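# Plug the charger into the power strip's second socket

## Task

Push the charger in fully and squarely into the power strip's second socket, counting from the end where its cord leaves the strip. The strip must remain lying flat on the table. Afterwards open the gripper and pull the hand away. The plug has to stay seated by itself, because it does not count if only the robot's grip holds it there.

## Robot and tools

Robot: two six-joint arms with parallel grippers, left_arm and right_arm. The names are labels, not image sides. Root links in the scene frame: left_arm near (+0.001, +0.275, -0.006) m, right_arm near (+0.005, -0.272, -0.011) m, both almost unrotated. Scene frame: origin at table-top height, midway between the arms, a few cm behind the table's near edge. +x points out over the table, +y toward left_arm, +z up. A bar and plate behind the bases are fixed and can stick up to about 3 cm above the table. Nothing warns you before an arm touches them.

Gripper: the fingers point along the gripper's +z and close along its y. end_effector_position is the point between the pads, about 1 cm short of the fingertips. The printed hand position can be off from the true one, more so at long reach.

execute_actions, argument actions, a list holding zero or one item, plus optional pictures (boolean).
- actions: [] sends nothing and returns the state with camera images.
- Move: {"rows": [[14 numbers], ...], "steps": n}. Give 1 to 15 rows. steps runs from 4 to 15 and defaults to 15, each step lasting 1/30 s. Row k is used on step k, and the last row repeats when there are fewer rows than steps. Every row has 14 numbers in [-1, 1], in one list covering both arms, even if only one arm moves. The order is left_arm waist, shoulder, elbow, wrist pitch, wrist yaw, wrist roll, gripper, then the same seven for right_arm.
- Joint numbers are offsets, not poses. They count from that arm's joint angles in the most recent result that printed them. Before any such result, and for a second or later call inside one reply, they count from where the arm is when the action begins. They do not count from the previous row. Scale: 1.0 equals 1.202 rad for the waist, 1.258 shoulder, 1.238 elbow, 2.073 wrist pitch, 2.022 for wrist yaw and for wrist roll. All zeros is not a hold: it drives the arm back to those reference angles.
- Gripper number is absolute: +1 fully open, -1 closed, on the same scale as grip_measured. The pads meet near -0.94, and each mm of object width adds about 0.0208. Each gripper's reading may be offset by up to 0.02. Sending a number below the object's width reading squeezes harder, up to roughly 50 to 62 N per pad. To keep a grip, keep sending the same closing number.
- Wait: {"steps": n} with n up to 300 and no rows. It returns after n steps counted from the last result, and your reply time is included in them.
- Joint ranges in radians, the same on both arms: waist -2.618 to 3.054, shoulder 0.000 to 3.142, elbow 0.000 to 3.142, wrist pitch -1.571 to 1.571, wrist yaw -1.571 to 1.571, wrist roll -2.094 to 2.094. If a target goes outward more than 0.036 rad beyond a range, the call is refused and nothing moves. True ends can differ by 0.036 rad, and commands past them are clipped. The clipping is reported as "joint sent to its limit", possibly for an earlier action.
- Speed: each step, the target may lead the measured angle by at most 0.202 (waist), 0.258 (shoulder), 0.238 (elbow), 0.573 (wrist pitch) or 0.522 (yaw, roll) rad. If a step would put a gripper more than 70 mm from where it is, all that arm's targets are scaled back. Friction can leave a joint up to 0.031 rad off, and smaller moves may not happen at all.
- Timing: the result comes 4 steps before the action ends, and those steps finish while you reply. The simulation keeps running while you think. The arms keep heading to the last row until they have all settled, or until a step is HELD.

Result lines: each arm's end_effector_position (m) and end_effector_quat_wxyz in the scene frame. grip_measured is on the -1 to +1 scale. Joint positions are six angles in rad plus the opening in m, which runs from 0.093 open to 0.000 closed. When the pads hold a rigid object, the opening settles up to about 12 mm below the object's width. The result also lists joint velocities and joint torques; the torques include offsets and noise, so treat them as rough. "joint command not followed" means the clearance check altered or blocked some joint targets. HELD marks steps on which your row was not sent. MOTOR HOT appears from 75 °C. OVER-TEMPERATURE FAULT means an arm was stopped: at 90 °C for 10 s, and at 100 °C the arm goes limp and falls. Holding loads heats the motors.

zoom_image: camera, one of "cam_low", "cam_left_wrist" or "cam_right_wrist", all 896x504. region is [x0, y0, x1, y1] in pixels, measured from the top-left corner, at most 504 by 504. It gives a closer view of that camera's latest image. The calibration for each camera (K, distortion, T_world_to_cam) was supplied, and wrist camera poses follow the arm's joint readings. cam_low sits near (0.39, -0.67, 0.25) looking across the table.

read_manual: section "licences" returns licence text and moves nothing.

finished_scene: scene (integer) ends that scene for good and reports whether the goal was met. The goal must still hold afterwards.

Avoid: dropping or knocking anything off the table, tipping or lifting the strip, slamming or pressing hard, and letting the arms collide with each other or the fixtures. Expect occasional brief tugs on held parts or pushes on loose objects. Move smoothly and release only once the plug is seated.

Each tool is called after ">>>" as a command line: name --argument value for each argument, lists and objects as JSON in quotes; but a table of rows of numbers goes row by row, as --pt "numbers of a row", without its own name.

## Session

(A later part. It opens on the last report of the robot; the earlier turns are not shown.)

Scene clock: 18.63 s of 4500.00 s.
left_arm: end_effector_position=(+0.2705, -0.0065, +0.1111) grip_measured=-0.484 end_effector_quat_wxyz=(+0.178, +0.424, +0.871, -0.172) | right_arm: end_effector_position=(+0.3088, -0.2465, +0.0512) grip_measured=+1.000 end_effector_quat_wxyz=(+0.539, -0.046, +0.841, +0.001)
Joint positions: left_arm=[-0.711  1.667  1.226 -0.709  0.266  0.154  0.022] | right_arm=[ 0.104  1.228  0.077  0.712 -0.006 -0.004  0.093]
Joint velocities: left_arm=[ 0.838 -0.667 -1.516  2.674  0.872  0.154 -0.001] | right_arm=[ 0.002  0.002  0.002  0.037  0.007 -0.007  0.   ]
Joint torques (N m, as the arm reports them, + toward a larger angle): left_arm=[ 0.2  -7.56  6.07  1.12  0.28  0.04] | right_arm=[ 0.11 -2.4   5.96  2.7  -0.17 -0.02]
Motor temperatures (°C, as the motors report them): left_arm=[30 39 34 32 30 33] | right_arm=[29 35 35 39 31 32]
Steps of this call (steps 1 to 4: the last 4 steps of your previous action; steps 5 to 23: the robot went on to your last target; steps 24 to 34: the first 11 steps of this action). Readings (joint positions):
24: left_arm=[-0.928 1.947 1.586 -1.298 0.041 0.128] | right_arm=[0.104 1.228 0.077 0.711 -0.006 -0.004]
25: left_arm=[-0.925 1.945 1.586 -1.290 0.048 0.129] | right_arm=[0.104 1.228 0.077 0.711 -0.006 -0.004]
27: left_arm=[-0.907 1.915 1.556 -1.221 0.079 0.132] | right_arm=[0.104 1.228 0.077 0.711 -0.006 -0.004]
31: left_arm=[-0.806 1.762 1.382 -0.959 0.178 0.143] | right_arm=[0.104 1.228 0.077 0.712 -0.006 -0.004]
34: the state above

>>> execute_actions --actions '[{"rows": [ [0.143,-0.052,-0.265,0.385,0.148,0.024,-0.65,0.010,0,0,0.007,0,0,1], [0.157,-0.042,-0.287,0.425,0.160,0.026,-0.65,0.030,0,0,0.007,0,0,1], [0.175,-0.027,-0.313,0.475,0.175,0.028,-0.65,0.060,0,0,0.007,0,0,1], [0.195,-0.007,-0.341,0.530,0.191,0.030,-0.65,0.098,0,0,0.007,0,0,1], [0.214,0.017,-0.368,0.585,0.207,0.032,-0.65,0.142,0,0,0.007,0,0,1], [0.232,0.043,-0.393,0.638,0.222,0.034,-0.65,0.190,0,0,0.007,0,0,1], [0.247,0.069,-0.415,0.685,0.235,0.036,-0.65,0.240,0,0,0.007,0,0,1], [0.259,0.095,-0.434,0.725,0.245,0.038,-0.65,0.290,0,0,0.007,0,0,1], [0.267,0.119,-0.450,0.755,0.252,0.040,-0.65,0.338,0,0,0.007,0,0,1], [0.271,0.140,-0.462,0.775,0.256,0.041,-0.65,0.382,0,0,0.007,0,0,1], [0.273,0.158,-0.471,0.786,0.259,0.042,-0.65,0.422,0,0,0.007,0,0,1], [0.273,0.172,-0.477,0.791,0.259,0.042,-0.65,0.455,0,0,0.007,0,0,1], [0.273,0.183,-0.480,0.791,0.259,0.042,-0.65,0.480,0,0,0.007,0,0,1], [0.273,0.189,-0.481,0.791,0.259,0.042,-0.65,0.495,0,0,0.007,0,0,1], [0.273,0.192,-0.481,0.791,0.259,0.042,-0.65,0.502,0,0,0.007,0,0,1]], "steps": 15}]' --pictures false

>>> execute_actions --actions '[{"steps": 16}]' --pictures true

Scene clock: 19.63 s of 4500.00 s.
left_arm: end_effector_position=(+0.3550, +0.0185, +0.0918) grip_measured=-0.484 end_effector_quat_wxyz=(+0.482, +0.412, +0.702, -0.324) | right_arm: end_effector_position=(+0.2744, -0.1260, +0.0462) grip_measured=+1.000 end_effector_quat_wxyz=(+0.521, -0.218, +0.818, +0.110)
Joint positions: left_arm=[-0.395  1.805  0.694  0.654  0.706  0.218  0.022] | right_arm=[ 0.519  1.228  0.077  0.716 -0.004 -0.004  0.093]
Joint velocities: left_arm=[ 0.271  1.053 -0.628  1.516  0.403  0.081 -0.   ] | right_arm=[ 1.512  0.027 -0.007 -0.022 -0.139 -0.037  0.   ]
Joint torques (N m, as the arm reports them, + toward a larger angle): left_arm=[-0.27 -8.71  5.59  2.37  0.44  0.05] | right_arm=[ 0.08 -2.42  5.94  2.64 -0.14 -0.02]
Motor temperatures (°C, as the motors report them): left_arm=[30 40 34 33 30 33] | right_arm=[29 35 35 39 31 32]
Steps of this call (steps 1 to 4: the last 4 steps of your previous action; steps 5 to 19: the robot went on to your last target; steps 20 to 30: the first 11 steps of this action). Readings (joint positions):
20: left_arm=[-0.551 1.622 0.883 -0.084 0.522 0.192] | right_arm=[0.104 1.228 0.077 0.712 -0.006 -0.004]
21: left_arm=[-0.549 1.622 0.883 -0.044 0.532 0.193] | right_arm=[0.108 1.228 0.077 0.713 -0.005 -0.004]
23: left_arm=[-0.532 1.622 0.864 0.081 0.567 0.197] | right_arm=[0.149 1.228 0.077 0.713 -0.001 -0.004]
27: left_arm=[-0.444 1.695 0.769 0.441 0.659 0.209] | right_arm=[0.346 1.228 0.077 0.715 0.001 -0.004]
30: the state above

Scene clock: 20.17 s of 4500.00 s.
left_arm: end_effector_position=(+0.3511, +0.0153, +0.0868) grip_measured=-0.484 end_effector_quat_wxyz=(+0.518, +0.434, +0.656, -0.337) | right_arm: end_effector_position=(+0.2439, -0.0793, +0.0438) grip_measured=+1.000 end_effector_quat_wxyz=(+0.505, -0.292, +0.796, +0.160)
Joint positions: left_arm=[-0.385  1.897  0.648  0.897  0.775  0.23   0.022] | right_arm=[ 0.697  1.228  0.077  0.717 -0.011 -0.004  0.093]
Joint velocities: left_arm=[-0.037 -0.002 -0.007  0.007  0.007 -0.022 -0.   ] | right_arm=[-0.002  0.007 -0.007  0.066  0.037  0.022  0.   ]
Joint torques (N m, as the arm reports them, + toward a larger angle): left_arm=[ 0.28 -7.64  4.34  2.33  0.3   0.04] | right_arm=[ 0.84 -2.47  5.95  2.65 -0.11 -0.02]
Motor temperatures (°C, as the motors report them): left_arm=[30 40 34 33 30 33] | right_arm=[29 35 35 39 31 32]
Kept back: nothing.
Steps of this call (steps 1 to 4: the last 4 steps of your previous action; steps 5 to 16: the robot went on to your last target). Readings (joint positions):
1: left_arm=[-0.388 1.838 0.675 0.699 0.717 0.220] | right_arm=[0.569 1.228 0.077 0.717 -0.006 -0.004]
2: left_arm=[-0.385 1.861 0.663 0.760 0.735 0.224] | right_arm=[0.613 1.228 0.077 0.717 -0.008 -0.004]
4: left_arm=[-0.385 1.882 0.655 0.817 0.750 0.227] | right_arm=[0.673 1.228 0.077 0.717 -0.011 -0.004]
8: left_arm=[-0.385 1.896 0.648 0.866 0.766 0.229] | right_arm=[0.697 1.228 0.077 0.717 -0.011 -0.004]
16: the state above
camera_calibration (this result's frames):
cam_left_wrist: T_world_to_cam=[[-0.919885, -0.392153, -0.00516122, 0.32426], [-0.242636, 0.579398, -0.778091, 0.183399], [0.308121, -0.714502, -0.62813, 0.0427749], [0, 0, 0, 1]] pos_world=[0.329601, 0.0514613, 0.171243]
cam_right_wrist: T_world_to_cam=[[0.629892, -0.776116, 0.0296811, -0.216838], [-0.592336, -0.504753, -0.627982, 0.170246], [0.502368, 0.37798, -0.777662, 0.0213729], [0, 0, 0, 1]] pos_world=[0.226691, -0.0904378, 0.129968]

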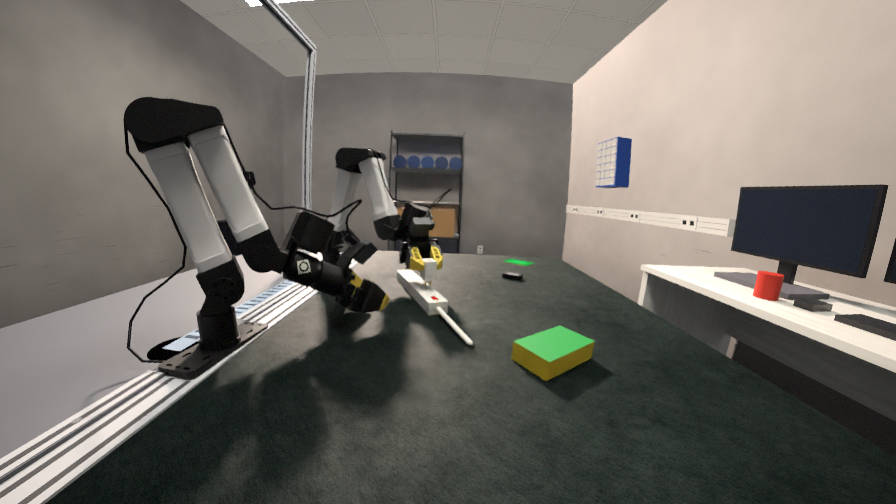

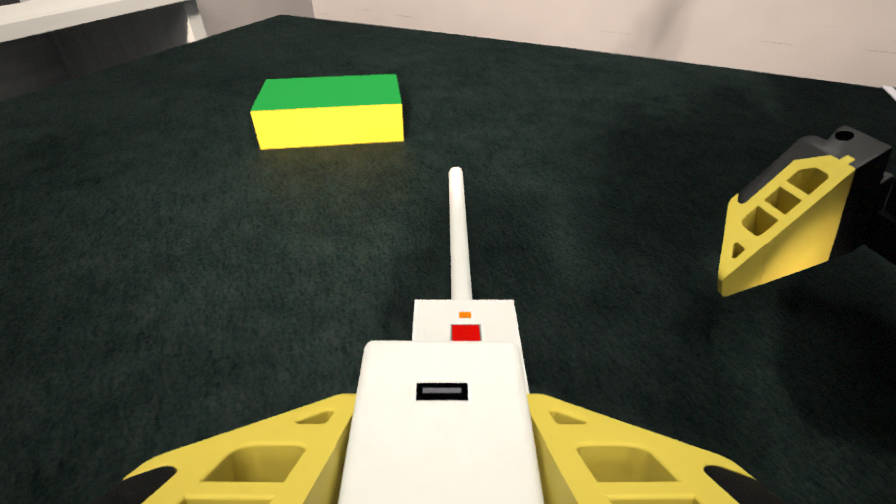

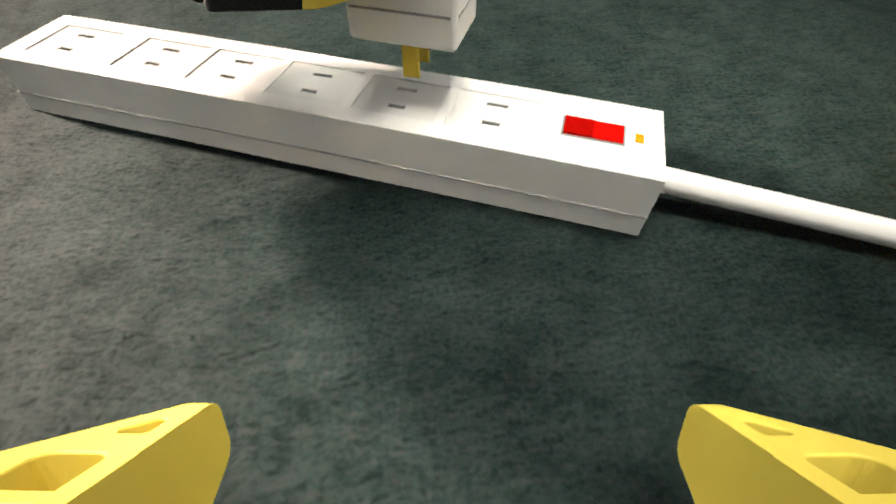

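>>> zoom_image --camera "cam_left_wrist" --region '[350, 155, 560, 365]'

>>> zoom_image --camera "cam_right_wrist" --region '[340, 0, 500, 140]'

Region (350, 155, 560, 365) of cam_left_wrist's 896x504 image, scaled by 2.400, with more detail than that image has.

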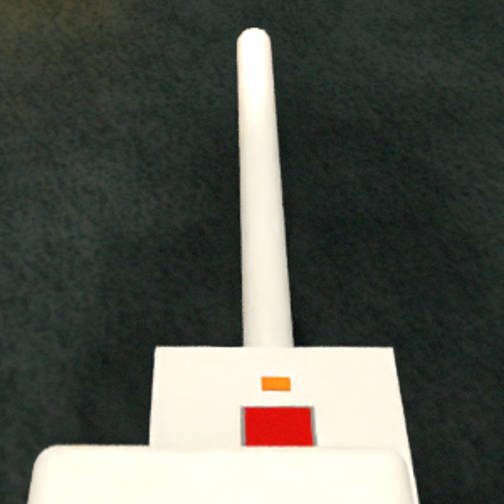

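Region (340, 0, 500, 140) of cam_right_wrist's 896x504 image, scaled by 3.150, with more detail than that image has; it fills the top 441 rows of this view, and the rest is white.

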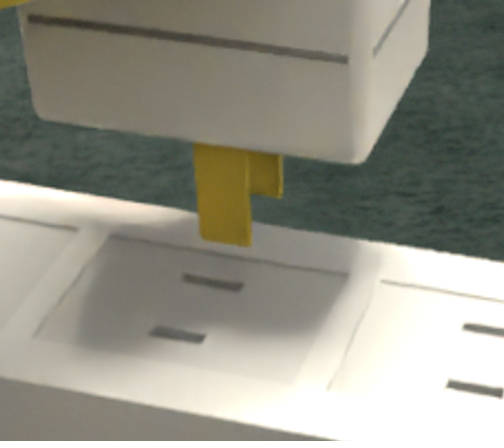

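>>> execute_actions --actions '[{"rows": [ [-0.003,-0.004,-0.016,0.017,0.000,0.000,-0.65,0,0,0,0.007,0,0,1], [-0.006,-0.010,-0.019,0.018,-0.004,-0.002,-0.65,0,0,0,0.007,0,0,1], [-0.008,-0.014,-0.023,0.019,-0.007,-0.004,-0.65,0,0,0,0.007,0,0,1], [-0.010,-0.017,-0.027,0.0205,-0.009,-0.005,-0.65,0,0,0,0.007,0,0,1], [-0.012,-0.019,-0.032,0.022,-0.0105,-0.006,-0.65,0,0,0,0.007,0,0,1], [-0.014,-0.021,-0.036,0.0235,-0.012,-0.007,-0.65,0,0,0,0.007,0,0,1], [-0.016,-0.022,-0.040,0.025,-0.013,-0.008,-0.65,0,0,0,0.007,0,0,1], [-0.017,-0.023,-0.043,0.026,-0.014,-0.008,-0.65,0,0,0,0.007,0,0,1], [-0.018,-0.023,-0.045,0.0265,-0.014,-0.008,-0.65,0,0,0,0.007,0,0,1]], "steps": 12}]' --pictures false

>>> execute_actions --actions '[{"steps": 12}]' --pictures true

>>> zoom_image --camera "cam_left_wrist" --region '[350, 155, 560, 365]'

>>> zoom_image --camera "cam_right_wrist" --region '[340, 0, 500, 140]'

Scene clock: 22.67 s of 4500.00 s.
left_arm: end_effector_position=(+0.3462, +0.0166, +0.0819) grip_measured=-0.484 end_effector_quat_wxyz=(+0.516, +0.432, +0.659, -0.335) | right_arm: end_effector_position=(+0.2440, -0.0792, +0.0443) grip_measured=+1.000 end_effector_quat_wxyz=(+0.506, -0.292, +0.796, +0.160)
Joint positions: left_arm=[-0.39   1.897  0.622  0.918  0.765  0.227  0.022] | right_arm=[ 0.697  1.228  0.077  0.719 -0.011 -0.004  0.093]
Joint velocities: left_arm=[-0.071 -0.022 -0.193  0.051 -0.037  0.022 -0.001] | right_arm=[ 0.002  0.002 -0.012 -0.022  0.051  0.066  0.   ]
Joint torques (N m, as the arm reports them, + toward a larger angle): left_arm=[ -0.78 -10.83   4.13   2.39   0.11  -0.12] | right_arm=[ 0.14 -2.43  5.93  2.67 -0.17 -0.03]
Motor temperatures (°C, as the motors report them): left_arm=[30 40 34 33 30 33] | right_arm=[29 35 35 40 31 32]
Steps of this call (steps 1 to 15: the robot went on to your last target; steps 16 to 67: nothing new was sent; steps 68 to 75: the first 8 steps of this action). Readings (joint positions):
68: left_arm=[-0.385 1.897 0.648 0.903 0.777 0.230] | right_arm=[0.697 1.228 0.077 0.717 -0.011 -0.004]
69: left_arm=[-0.385 1.897 0.648 0.903 0.777 0.230] | right_arm=[0.697 1.228 0.077 0.718 -0.011 -0.004]
71: left_arm=[-0.385 1.897 0.646 0.907 0.775 0.230] | right_arm=[0.697 1.228 0.077 0.718 -0.011 -0.004]
75: the state above

Scene clock: 23.07 s of 4500.00 s.
left_arm: end_effector_position=(+0.3424, +0.0154, +0.0816) grip_measured=-0.484 end_effector_quat_wxyz=(+0.515, +0.432, +0.660, -0.336) | right_arm: end_effector_position=(+0.2441, -0.0791, +0.0444) grip_measured=+1.000 end_effector_quat_wxyz=(+0.506, -0.292, +0.796, +0.160)
Joint positions: left_arm=[-0.398  1.89   0.61   0.924  0.758  0.223  0.022] | right_arm=[ 0.697  1.228  0.077  0.719 -0.011 -0.004  0.093]
Joint velocities: left_arm=[ 0.002 -0.022  0.017 -0.037  0.022  0.022  0.   ] | right_arm=[-0.017 -0.002 -0.007 -0.007 -0.066 -0.022  0.   ]
Joint torques (N m, as the arm reports them, + toward a larger angle): left_arm=[ -0.48 -10.22   4.15   2.35   0.17  -0.17] | right_arm=[ 0.14 -2.4   5.93  2.68 -0.17 -0.03]
Motor temperatures (°C, as the motors report them): left_arm=[30 40 34 34 30 33] | right_arm=[29 35 35 40 31 32]
Kept back: nothing.
Steps of this call (steps 1 to 4: the last 4 steps of your previous action; steps 5 to 12: the robot went on to your last target). Readings (joint positions):
1: left_arm=[-0.393 1.897 0.617 0.918 0.763 0.226] | right_arm=[0.697 1.228 0.077 0.719 -0.011 -0.004]
2: left_arm=[-0.395 1.897 0.613 0.920 0.762 0.225] | right_arm=[0.697 1.228 0.077 0.719 -0.011 -0.004]
4: left_arm=[-0.397 1.894 0.610 0.921 0.761 0.224] | right_arm=[0.697 1.228 0.077 0.719 -0.011 -0.004]
8: left_arm=[-0.398 1.890 0.610 0.923 0.759 0.224] | right_arm=[0.697 1.228 0.077 0.719 -0.011 -0.004]
12: the state above
camera_calibration (this result's frames):
cam_left_wrist: T_world_to_cam=[[-0.917674, -0.397334, -0.0000732689, 0.31516], [-0.251726, 0.581523, -0.773605, 0.179856], [0.307422, -0.709899, -0.633668, 0.0428216], [0, 0, 0, 1]] pos_world=[0.321324, 0.0510326, 0.166295]
cam_right_wrist: T_world_to_cam=[[0.629917, -0.776093, 0.0297251, -0.216842], [-0.590959, -0.503785, -0.630054, 0.170665], [0.503956, 0.379316, -0.775982, 0.021291], [0, 0, 0, 1]] pos_world=[0.226719, -0.0903872, 0.130495]

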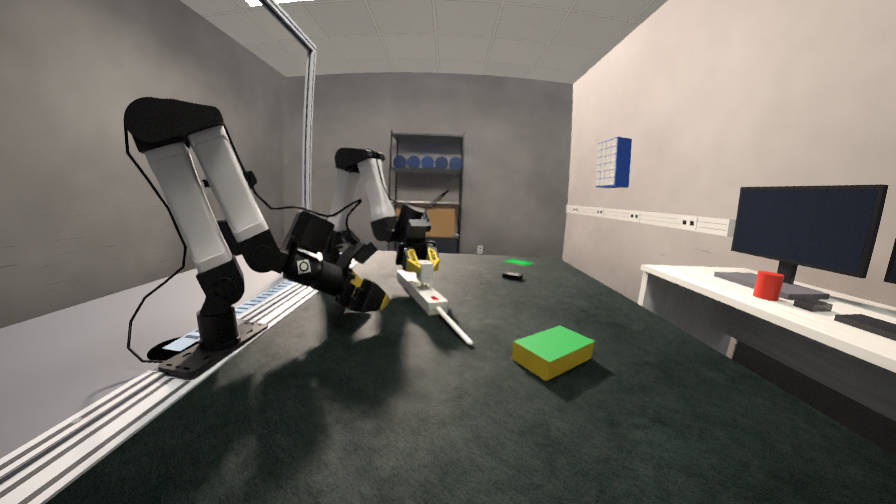

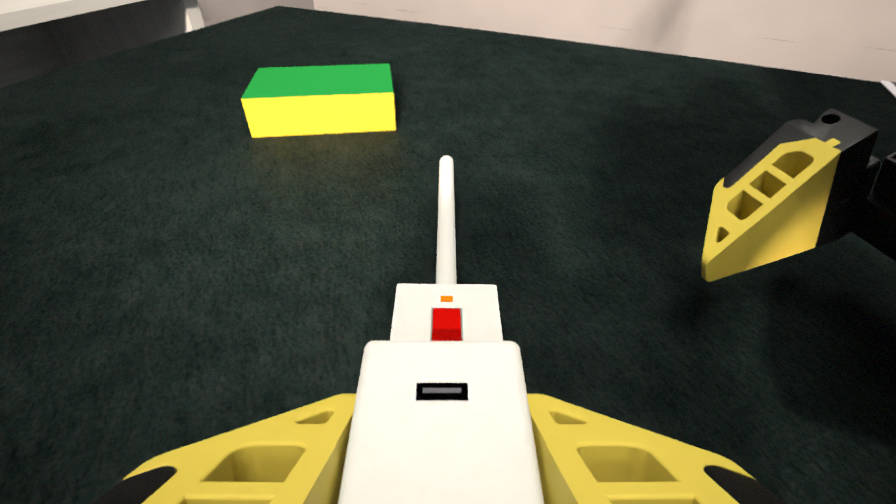

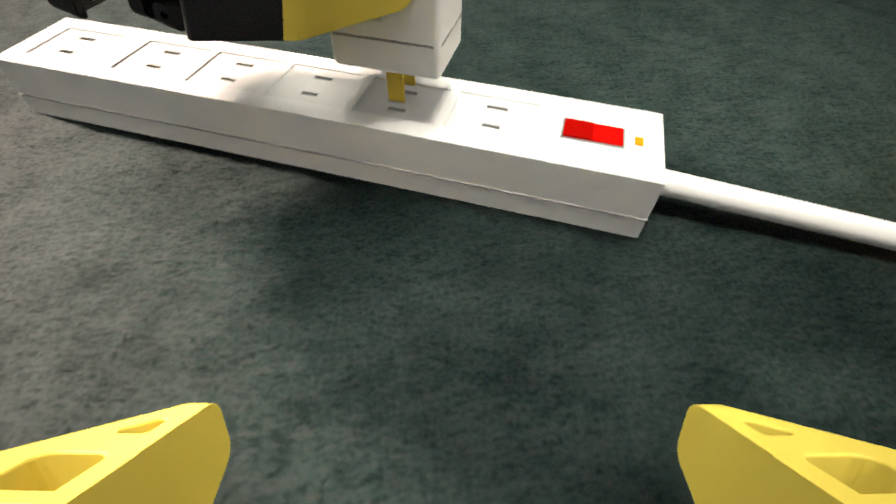

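Region (350, 155, 560, 365) of cam_left_wrist's 896x504 image, scaled by 2.400, with more detail than that image has.

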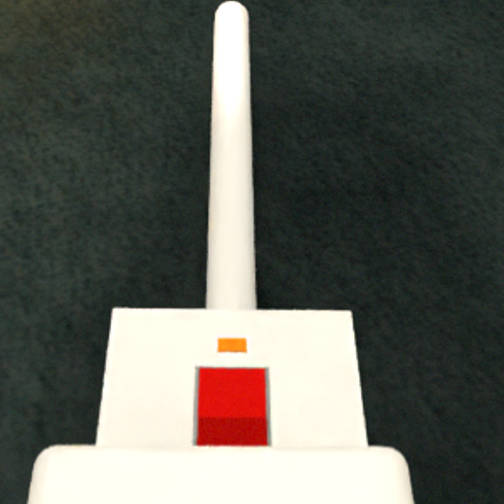

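Region (340, 0, 500, 140) of cam_right_wrist's 896x504 image, scaled by 3.150, with more detail than that image has; it fills the top 441 rows of this view, and the rest is white.

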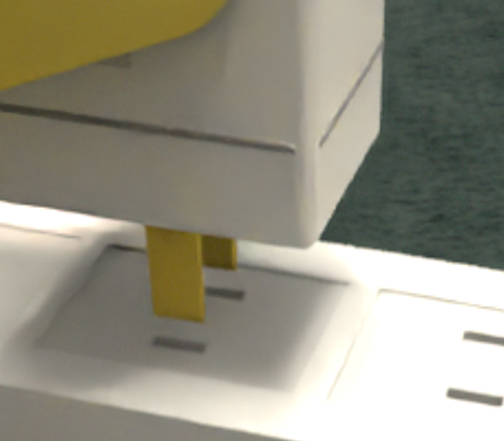

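>>> execute_actions --actions '[]'

Scene clock: 23.97 s of 4500.00 s.
left_arm: end_effector_position=(+0.3425, +0.0155, +0.0815) grip_measured=-0.484 end_effector_quat_wxyz=(+0.515, +0.432, +0.660, -0.335) | right_arm: end_effector_position=(+0.2441, -0.0791, +0.0445) grip_measured=+1.000 end_effector_quat_wxyz=(+0.506, -0.292, +0.796, +0.160)
Joint positions: left_arm=[-0.398  1.89   0.61   0.924  0.757  0.223  0.022] | right_arm=[ 0.697  1.228  0.077  0.72  -0.011 -0.004  0.093]
Joint velocities: left_arm=[-0.002  0.007 -0.002  0.022 -0.037 -0.081  0.   ] | right_arm=[-0.002 -0.002 -0.012 -0.037  0.022 -0.022  0.   ]
Joint torques (N m, as the arm reports them, + toward a larger angle): left_arm=[ -0.47 -10.15   4.16   2.35   0.12  -0.12] | right_arm=[ 0.14 -2.43  5.95  2.68 -0.18 -0.02]
Motor temperatures (°C, as the motors report them): left_arm=[30 40 34 34 30 33] | right_arm=[29 35 35 40 31 32]
Kept back: nothing.
Steps of this call (steps 1 to 27: the robot went on to your last target). Readings (joint positions):
1: left_arm=[-0.398 1.890 0.610 0.924 0.758 0.223] | right_arm=[0.697 1.228 0.077 0.719 -0.011 -0.004]
2: left_arm=[-0.398 1.890 0.610 0.924 0.758 0.223] | right_arm=[0.697 1.228 0.077 0.719 -0.011 -0.004]
4: left_arm=[-0.398 1.890 0.610 0.924 0.758 0.223] | right_arm=[0.697 1.228 0.077 0.719 -0.011 -0.004]
8: left_arm=[-0.398 1.890 0.610 0.924 0.758 0.223] | right_arm=[0.697 1.228 0.077 0.720 -0.011 -0.004]
27: the state above
camera_calibration (this result's frames):
cam_left_wrist: T_world_to_cam=[[-0.91735, -0.398082, 0.000116026, 0.315171], [-0.252385, 0.581377, -0.7735, 0.18005], [0.307849, -0.7096, -0.633796, 0.0426699], [0, 0, 0, 1]] pos_world=[0.321428, 0.0510656, 0.166276]
cam_right_wrist: T_world_to_cam=[[0.629921, -0.77609, 0.0297314, -0.216842], [-0.590762, -0.503646, -0.63035, 0.170725], [0.504183, 0.379507, -0.775741, 0.0212792], [0, 0, 0, 1]] pos_world=[0.226723, -0.0903801, 0.13057]

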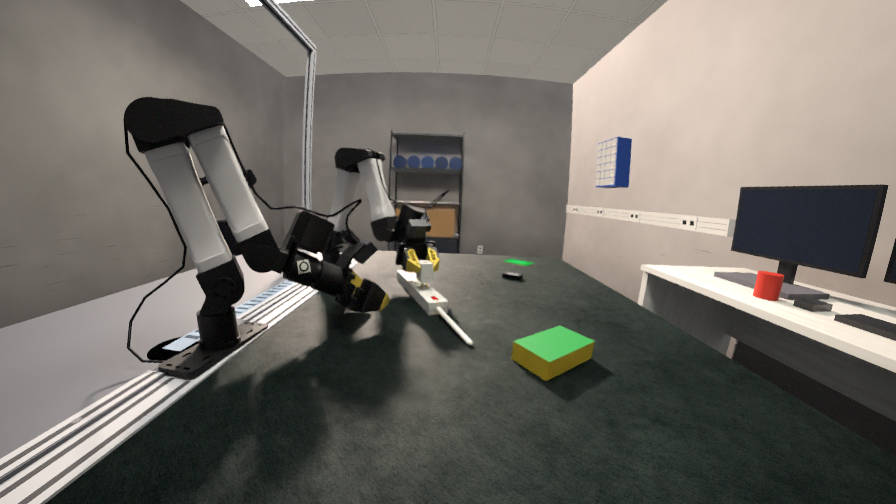

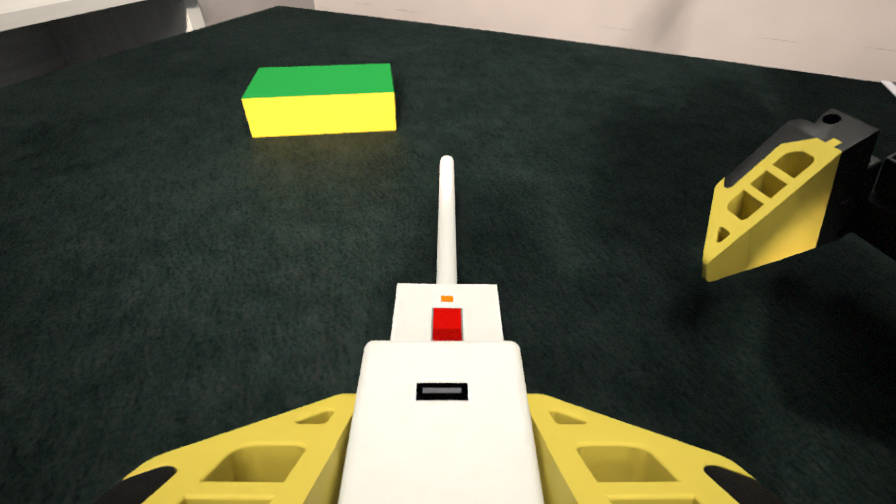

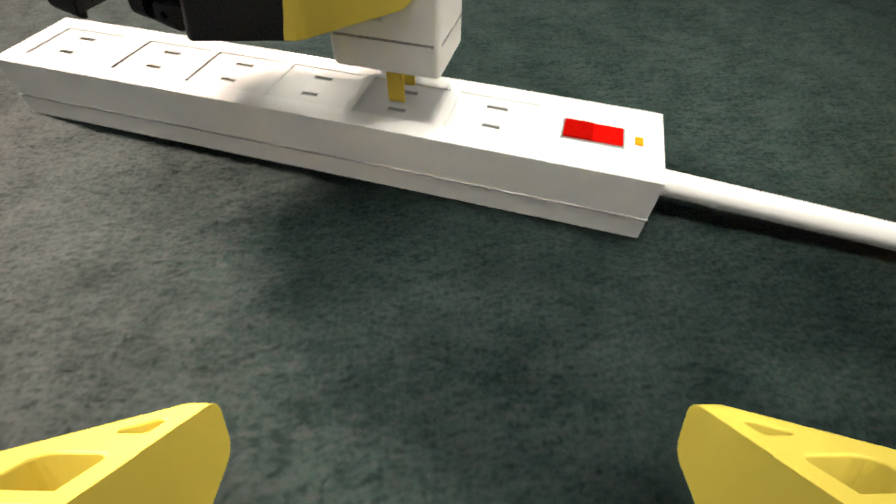

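>>> execute_actions --actions '[{"rows": [[-0.007,0.010,-0.015,0.016,-0.007,-0.004,-0.65,0,0,0,0.007,0,0,1],[-0.007,0.014,-0.015,0.016,-0.007,-0.004,-0.65,0,0,0,0.007,0,0,1],[-0.007,0.018,-0.016,0.016,-0.007,-0.004,-0.65,0,0,0,0.007,0,0,1],[-0.007,0.021,-0.016,0.017,-0.007,-0.004,-0.65,0,0,0,0.007,0,0,1],[-0.007,0.024,-0.016,0.019,-0.007,-0.004,-0.65,0,0,0,0.007,0,0,1],[-0.007,0.026,-0.016,0.021,-0.007,-0.004,-0.65,0,0,0,0.007,0,0,1],[-0.007,0.028,-0.016,0.022,-0.007,-0.004,-0.65,0,0,0,0.007,0,0,1],[-0.007,0.030,-0.016,0.024,-0.007,-0.004,-0.65,0,0,0,0.007,0,0,1],[-0.007,0.031,-0.016,0.025,-0.007,-0.004,-0.65,0,0,0,0.007,0,0,1],[-0.007,0.032,-0.016,0.026,-0.007,-0.004,-0.65,0,0,0,0.007,0,0,1]], "steps": 15}]' --pictures true

>>> zoom_image --camera "cam_right_wrist" --region '[340, 0, 500, 140]'

Scene clock: 25.07 s of 4500.00 s.
left_arm: end_effector_position=(+0.3441, +0.0152, +0.0788) grip_measured=-0.484 end_effector_quat_wxyz=(+0.519, +0.432, +0.658, -0.334) | right_arm: end_effector_position=(+0.2443, -0.0789, +0.0451) grip_measured=+1.000 end_effector_quat_wxyz=(+0.507, -0.291, +0.795, +0.160)
Joint positions: left_arm=[-0.398  1.91   0.61   0.954  0.754  0.222  0.022] | right_arm=[ 0.697  1.228  0.077  0.722 -0.011 -0.004  0.093]
Joint velocities: left_arm=[-0.007  0.027 -0.002  0.051 -0.022  0.007 -0.001] | right_arm=[ 0.022  0.002  0.017 -0.007  0.007 -0.022  0.   ]
Joint torques (N m, as the arm reports them, + toward a larger angle): left_arm=[-0.42 -6.78  3.88  2.2   0.12 -0.11] | right_arm=[ 0.14 -2.44  5.93  2.68 -0.17 -0.02]
Motor temperatures (°C, as the motors report them): left_arm=[30 40 34 34 30 33] | right_arm=[29 35 35 40 31 32]
Steps of this call (steps 1 to 15: the robot went on to your last target; steps 16 to 22: nothing new was sent; steps 23 to 33: the first 11 steps of this action). Readings (joint positions):
23: left_arm=[-0.398 1.890 0.610 0.925 0.757 0.223] | right_arm=[0.697 1.228 0.077 0.720 -0.011 -0.004]
24: left_arm=[-0.398 1.890 0.610 0.926 0.756 0.223] | right_arm=[0.697 1.228 0.077 0.720 -0.011 -0.004]
26: left_arm=[-0.398 1.891 0.610 0.929 0.755 0.223] | right_arm=[0.697 1.228 0.077 0.721 -0.011 -0.004]
30: left_arm=[-0.398 1.906 0.610 0.944 0.754 0.223] | right_arm=[0.697 1.228 0.077 0.722 -0.011 -0.004]
33: the state above
camera_calibration (this result's frames):
cam_left_wrist: T_world_to_cam=[[-0.916325, -0.400385, -0.00634484, 0.316751], [-0.247503, 0.578752, -0.777038, 0.177086], [0.314787, -0.710449, -0.629421, 0.0375144], [0, 0, 0, 1]] pos_world=[0.322268, 0.0509859, 0.163225]
cam_right_wrist: T_world_to_cam=[[0.629946, -0.776068, 0.0297756, -0.216846], [-0.58938, -0.502673, -0.632417, 0.171143], [0.505766, 0.38084, -0.774055, 0.021196], [0, 0, 0, 1]] pos_world=[0.226749, -0.0903305, 0.131097]

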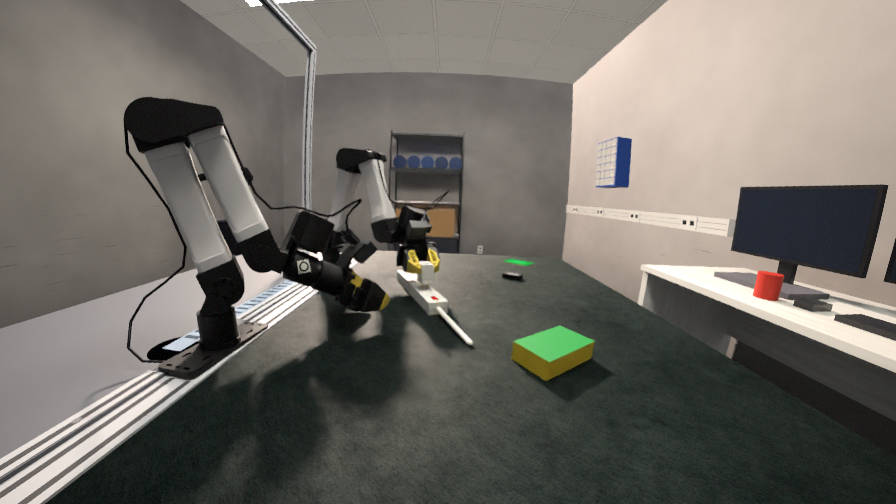

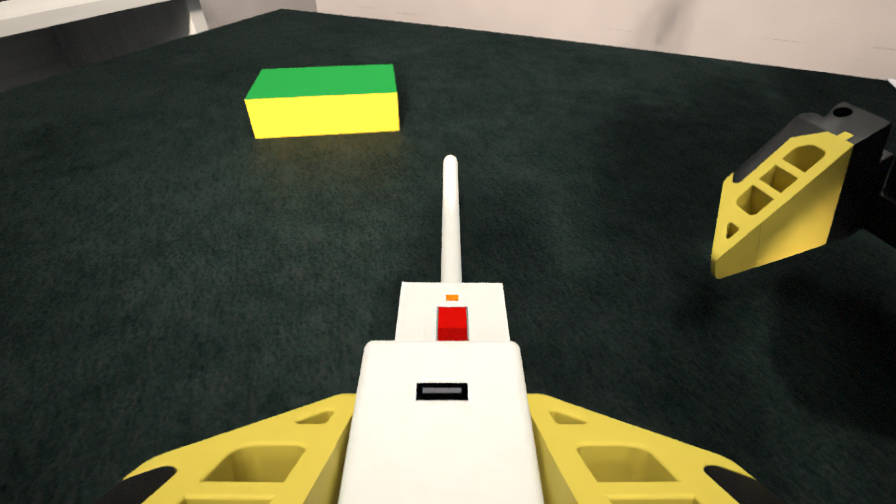

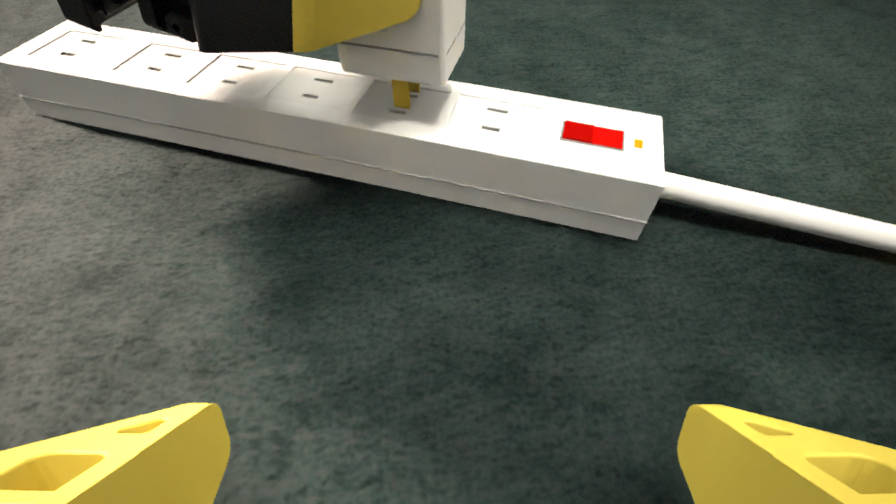

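Region (340, 0, 500, 140) of cam_right_wrist's 896x504 image, scaled by 3.150, with more detail than that image has; it fills the top 441 rows of this view, and the rest is white.

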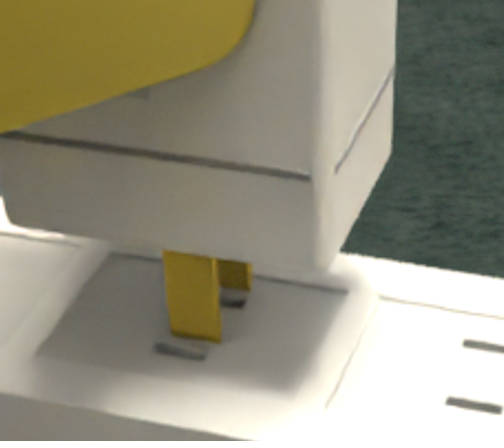

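>>> execute_actions --actions '[]' --pictures false

Scene clock: 25.27 s of 4500.00 s.
left_arm: end_effector_position=(+0.3444, +0.0151, +0.0789) grip_measured=-0.484 end_effector_quat_wxyz=(+0.520, +0.432, +0.657, -0.334) | right_arm: end_effector_position=(+0.2443, -0.0789, +0.0451) grip_measured=+1.000 end_effector_quat_wxyz=(+0.507, -0.291, +0.795, +0.160)
Joint positions: left_arm=[-0.398  1.913  0.61   0.959  0.754  0.222  0.022] | right_arm=[ 0.697  1.228  0.077  0.722 -0.011 -0.004  0.093]
Joint velocities: left_arm=[-0.007 -0.012 -0.007 -0.007  0.037  0.007 -0.   ] | right_arm=[-0.007  0.002 -0.002 -0.051 -0.022  0.007  0.   ]
Joint torques (N m, as the arm reports them, + toward a larger angle): left_arm=[-0.44 -6.83  3.81  2.21  0.11 -0.11] | right_arm=[ 0.14 -2.41  5.98  2.68 -0.17 -0.02]
Motor temperatures (°C, as the motors report them): left_arm=[30 40 34 34 30 33] | right_arm=[29 35 35 40 31 32]
Kept back: nothing.
Steps of this call (steps 1 to 4: the last 4 steps of your previous action; steps 5 to 6: the robot went on to your last target). Readings (joint positions):
1: left_arm=[-0.398 1.911 0.610 0.956 0.754 0.222] | right_arm=[0.697 1.228 0.077 0.722 -0.011 -0.004]
2: left_arm=[-0.398 1.912 0.610 0.957 0.754 0.222] | right_arm=[0.697 1.228 0.077 0.722 -0.011 -0.004]
4: left_arm=[-0.398 1.912 0.610 0.958 0.754 0.222] | right_arm=[0.697 1.228 0.077 0.722 -0.011 -0.004]
6: the state above

>>> execute_actions --actions '[{"rows": [[-0.004,-0.012,-0.012,0.005,-0.003,-0.003,-0.65,0,0,0,0.005,0,0,1],[-0.004,-0.018,-0.012,0.005,-0.003,-0.003,-0.65,0,0,0,0.005,0,0,1],[-0.004,-0.022,-0.013,0.005,-0.003,-0.003,-0.65,0,0,0,0.005,0,0,1],[-0.004,-0.024,-0.015,0.005,-0.003,-0.003,-0.65,0,0,0,0.005,0,0,1],[-0.004,-0.024,-0.017,0.005,-0.003,-0.003,-0.65,0,0,0,0.005,0,0,1],[-0.004,-0.024,-0.019,0.005,-0.003,-0.003,-0.65,0,0,0,0.005,0,0,1],[-0.004,-0.024,-0.020,0.005,-0.003,-0.003,-0.65,0,0,0,0.005,0,0,1]], "steps": 15}]' --pictures true

>>> zoom_image --camera "cam_right_wrist" --region '[340, 0, 500, 140]'

Scene clock: 26.87 s of 4500.00 s.
left_arm: end_effector_position=(+0.3446, +0.0150, +0.0823) grip_measured=-0.484 end_effector_quat_wxyz=(+0.523, +0.433, +0.654, -0.333) | right_arm: end_effector_position=(+0.2443, -0.0789, +0.0451) grip_measured=+1.000 end_effector_quat_wxyz=(+0.507, -0.291, +0.795, +0.160)
Joint positions: left_arm=[-0.398  1.904  0.61   0.959  0.754  0.222  0.022] | right_arm=[ 0.697  1.228  0.077  0.722 -0.011 -0.004  0.093]
Joint velocities: left_arm=[-0.027  0.012  0.007 -0.007  0.007  0.022 -0.001] | right_arm=[ 0.002 -0.007 -0.012  0.037 -0.066 -0.007  0.   ]
Joint torques (N m, as the arm reports them, + toward a larger angle): left_arm=[ -0.22 -10.15   3.52   2.1    0.13  -0.1 ] | right_arm=[ 0.13 -2.44  5.97  2.66 -0.17 -0.02]
Motor temperatures (°C, as the motors report them): left_arm=[30 40 34 34 30 33] | right_arm=[29 35 35 40 31 32]
Steps of this call (steps 1 to 15: the robot went on to your last target; steps 16 to 37: nothing new was sent; steps 38 to 48: the first 11 steps of this action). Readings (joint positions):
38: left_arm=[-0.398 1.913 0.610 0.960 0.754 0.222] | right_arm=[0.697 1.228 0.077 0.722 -0.011 -0.004]
39: left_arm=[-0.398 1.913 0.610 0.960 0.754 0.222] | right_arm=[0.697 1.228 0.077 0.722 -0.011 -0.004]
41: left_arm=[-0.398 1.912 0.610 0.960 0.754 0.222] | right_arm=[0.697 1.228 0.077 0.722 -0.011 -0.004]
45: left_arm=[-0.398 1.905 0.610 0.959 0.754 0.222] | right_arm=[0.697 1.228 0.077 0.722 -0.011 -0.004]
48: the state above
camera_calibration (this result's frames):
cam_left_wrist: T_world_to_cam=[[-0.916277, -0.400285, -0.0144288, 0.317717], [-0.23911, 0.575528, -0.782045, 0.177605], [0.321345, -0.71312, -0.623055, 0.0366922], [0, 0, 0, 1]] pos_world=[0.321793, 0.0511268, 0.166341]
cam_right_wrist: T_world_to_cam=[[0.629946, -0.776068, 0.0297756, -0.216846], [-0.58938, -0.502673, -0.632417, 0.171143], [0.505766, 0.38084, -0.774055, 0.021196], [0, 0, 0, 1]] pos_world=[0.226749, -0.0903305, 0.131097]

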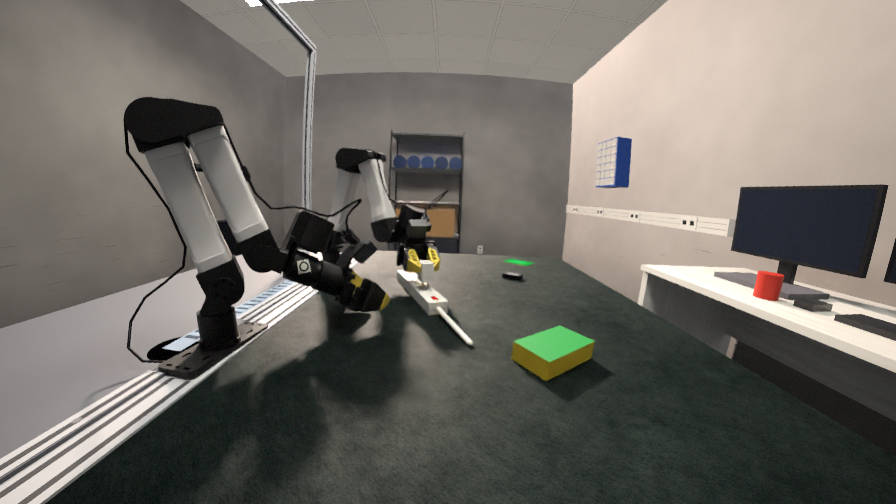

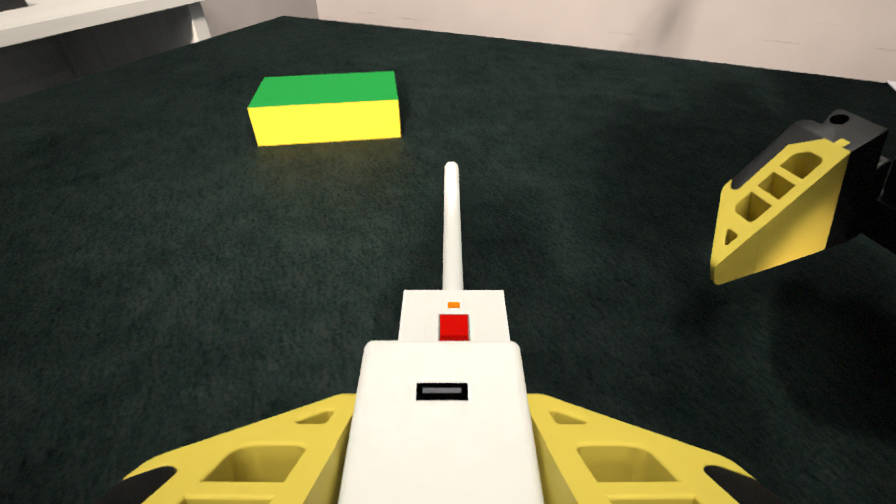

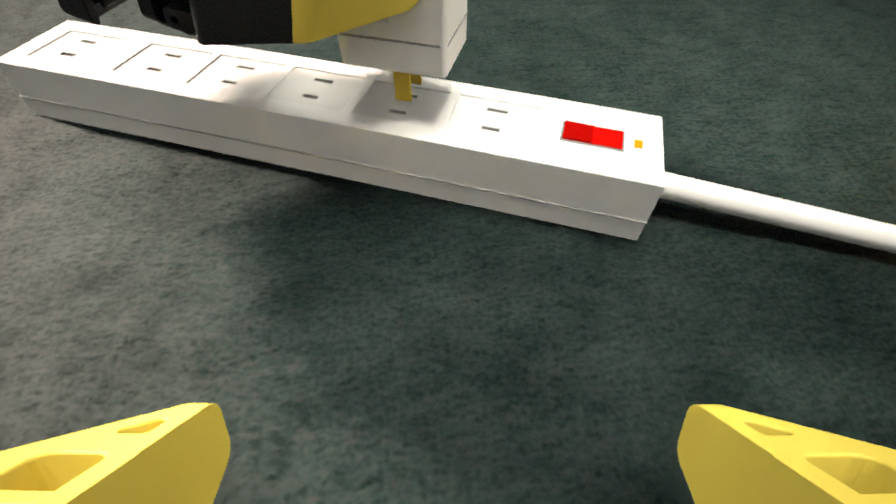

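Region (340, 0, 500, 140) of cam_right_wrist's 896x504 image, scaled by 3.150, with more detail than that image has; it fills the top 441 rows of this view, and the rest is white.

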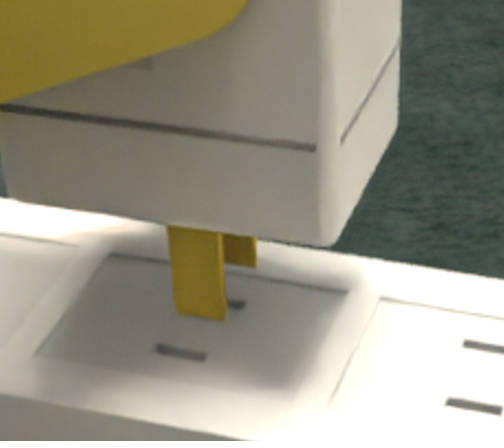

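>>> execute_actions --actions '[{"rows": [[-0.004,-0.010,-0.014,0.002,-0.003,-0.003,-0.65,0,0,0,0.005,0,0,1],[-0.004,-0.010,-0.014,-0.001,-0.003,-0.003,-0.65,0,0,0,0.005,0,0,1],[-0.004,-0.010,-0.014,-0.004,-0.003,-0.003,-0.65,0,0,0,0.005,0,0,1],[-0.004,-0.010,-0.014,-0.006,-0.003,-0.003,-0.65,0,0,0,0.005,0,0,1],[-0.004,-0.010,-0.014,-0.008,-0.003,-0.003,-0.65,0,0,0,0.005,0,0,1],[-0.004,-0.010,-0.014,-0.009,-0.003,-0.003,-0.65,0,0,0,0.005,0,0,1]], "steps": 15}]' --pictures true

>>> zoom_image --camera "cam_right_wrist" --region '[340, 0, 500, 140]'

Scene clock: 27.60 s of 4500.00 s.
left_arm: end_effector_position=(+0.3435, +0.0155, +0.0789) grip_measured=-0.484 end_effector_quat_wxyz=(+0.517, +0.431, +0.660, -0.334) | right_arm: end_effector_position=(+0.2443, -0.0789, +0.0451) grip_measured=+1.000 end_effector_quat_wxyz=(+0.507, -0.291, +0.795, +0.160)
Joint positions: left_arm=[-0.398  1.904  0.61   0.941  0.754  0.222  0.022] | right_arm=[ 0.697  1.228  0.077  0.722 -0.011 -0.004  0.093]
Joint velocities: left_arm=[-0.007  0.007 -0.002  0.037  0.007 -0.081  0.001] | right_arm=[-0.002  0.002  0.002 -0.007 -0.007 -0.022  0.   ]
Joint torques (N m, as the arm reports them, + toward a larger angle): left_arm=[-0.16 -9.4   4.13  2.06  0.15 -0.09] | right_arm=[ 0.14 -2.46  5.95  2.66 -0.17 -0.03]
Motor temperatures (°C, as the motors report them): left_arm=[30 40 34 34 30 33] | right_arm=[29 35 35 40 31 32]
Steps of this call (steps 1 to 4: the last 4 steps of your previous action; steps 5 to 11: the robot went on to your last target; steps 12 to 22: the first 11 steps of this action). Readings (joint positions):
12: left_arm=[-0.398 1.904 0.610 0.958 0.754 0.222] | right_arm=[0.697 1.228 0.077 0.722 -0.011 -0.004]
13: left_arm=[-0.398 1.904 0.610 0.958 0.754 0.222] | right_arm=[0.697 1.228 0.077 0.722 -0.011 -0.004]
15: left_arm=[-0.398 1.904 0.610 0.953 0.754 0.222] | right_arm=[0.697 1.228 0.077 0.722 -0.011 -0.004]
19: left_arm=[-0.398 1.904 0.610 0.941 0.754 0.222] | right_arm=[0.697 1.228 0.077 0.722 -0.011 -0.004]
22: the state above
camera_calibration (this result's frames):
cam_left_wrist: T_world_to_cam=[[-0.916314, -0.400457, -0.00176407, 0.31594], [-0.252235, 0.580569, -0.774156, 0.178296], [0.31104, -0.708925, -0.632993, 0.0395053], [0, 0, 0, 1]] pos_world=[0.322185, 0.051013, 0.163593]
cam_right_wrist: T_world_to_cam=[[0.629946, -0.776068, 0.0297756, -0.216846], [-0.58938, -0.502673, -0.632417, 0.171143], [0.505766, 0.38084, -0.774055, 0.021196], [0, 0, 0, 1]] pos_world=[0.226749, -0.0903305, 0.131097]

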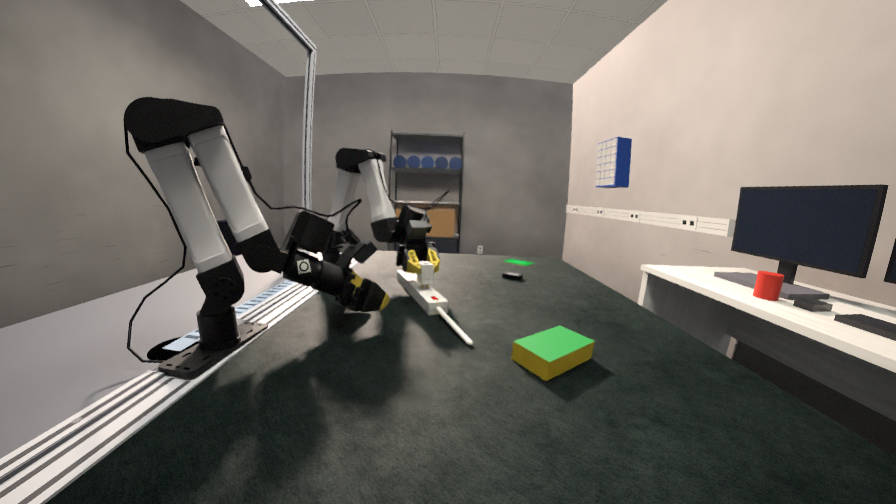

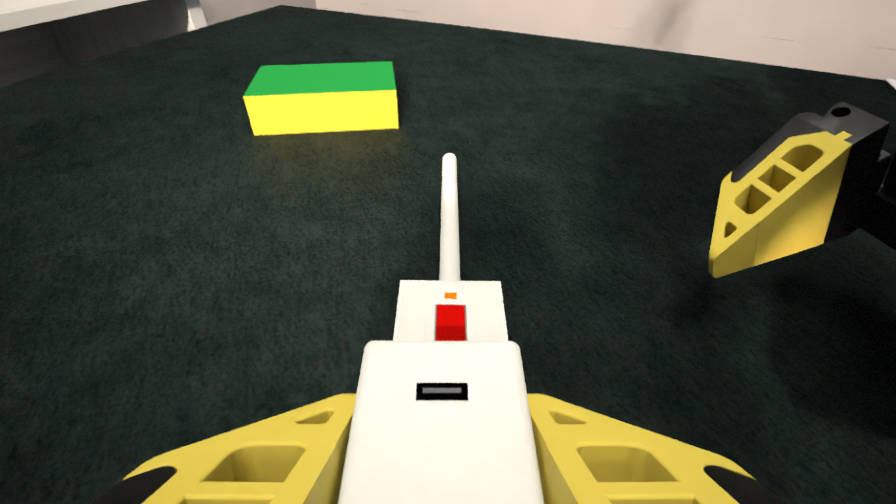

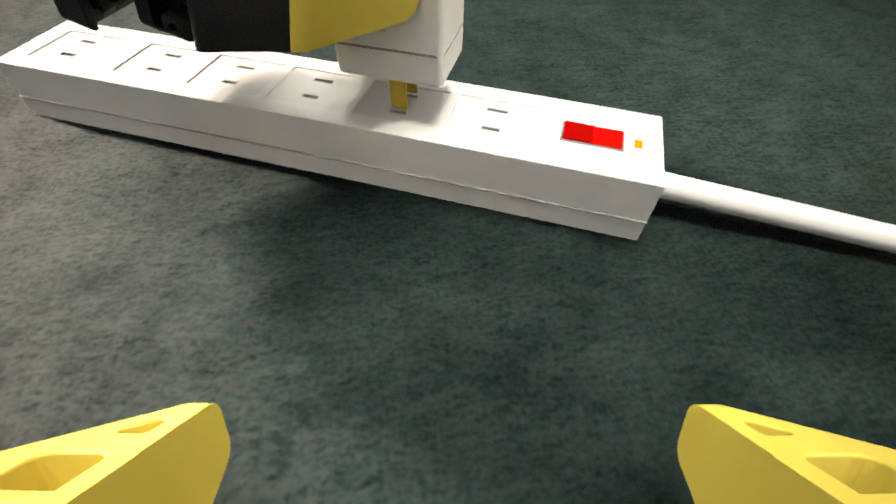

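Region (340, 0, 500, 140) of cam_right_wrist's 896x504 image, scaled by 3.150, with more detail than that image has; it fills the top 441 rows of this view, and the rest is white.

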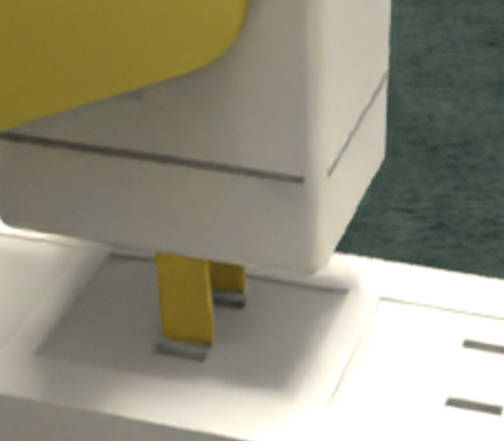

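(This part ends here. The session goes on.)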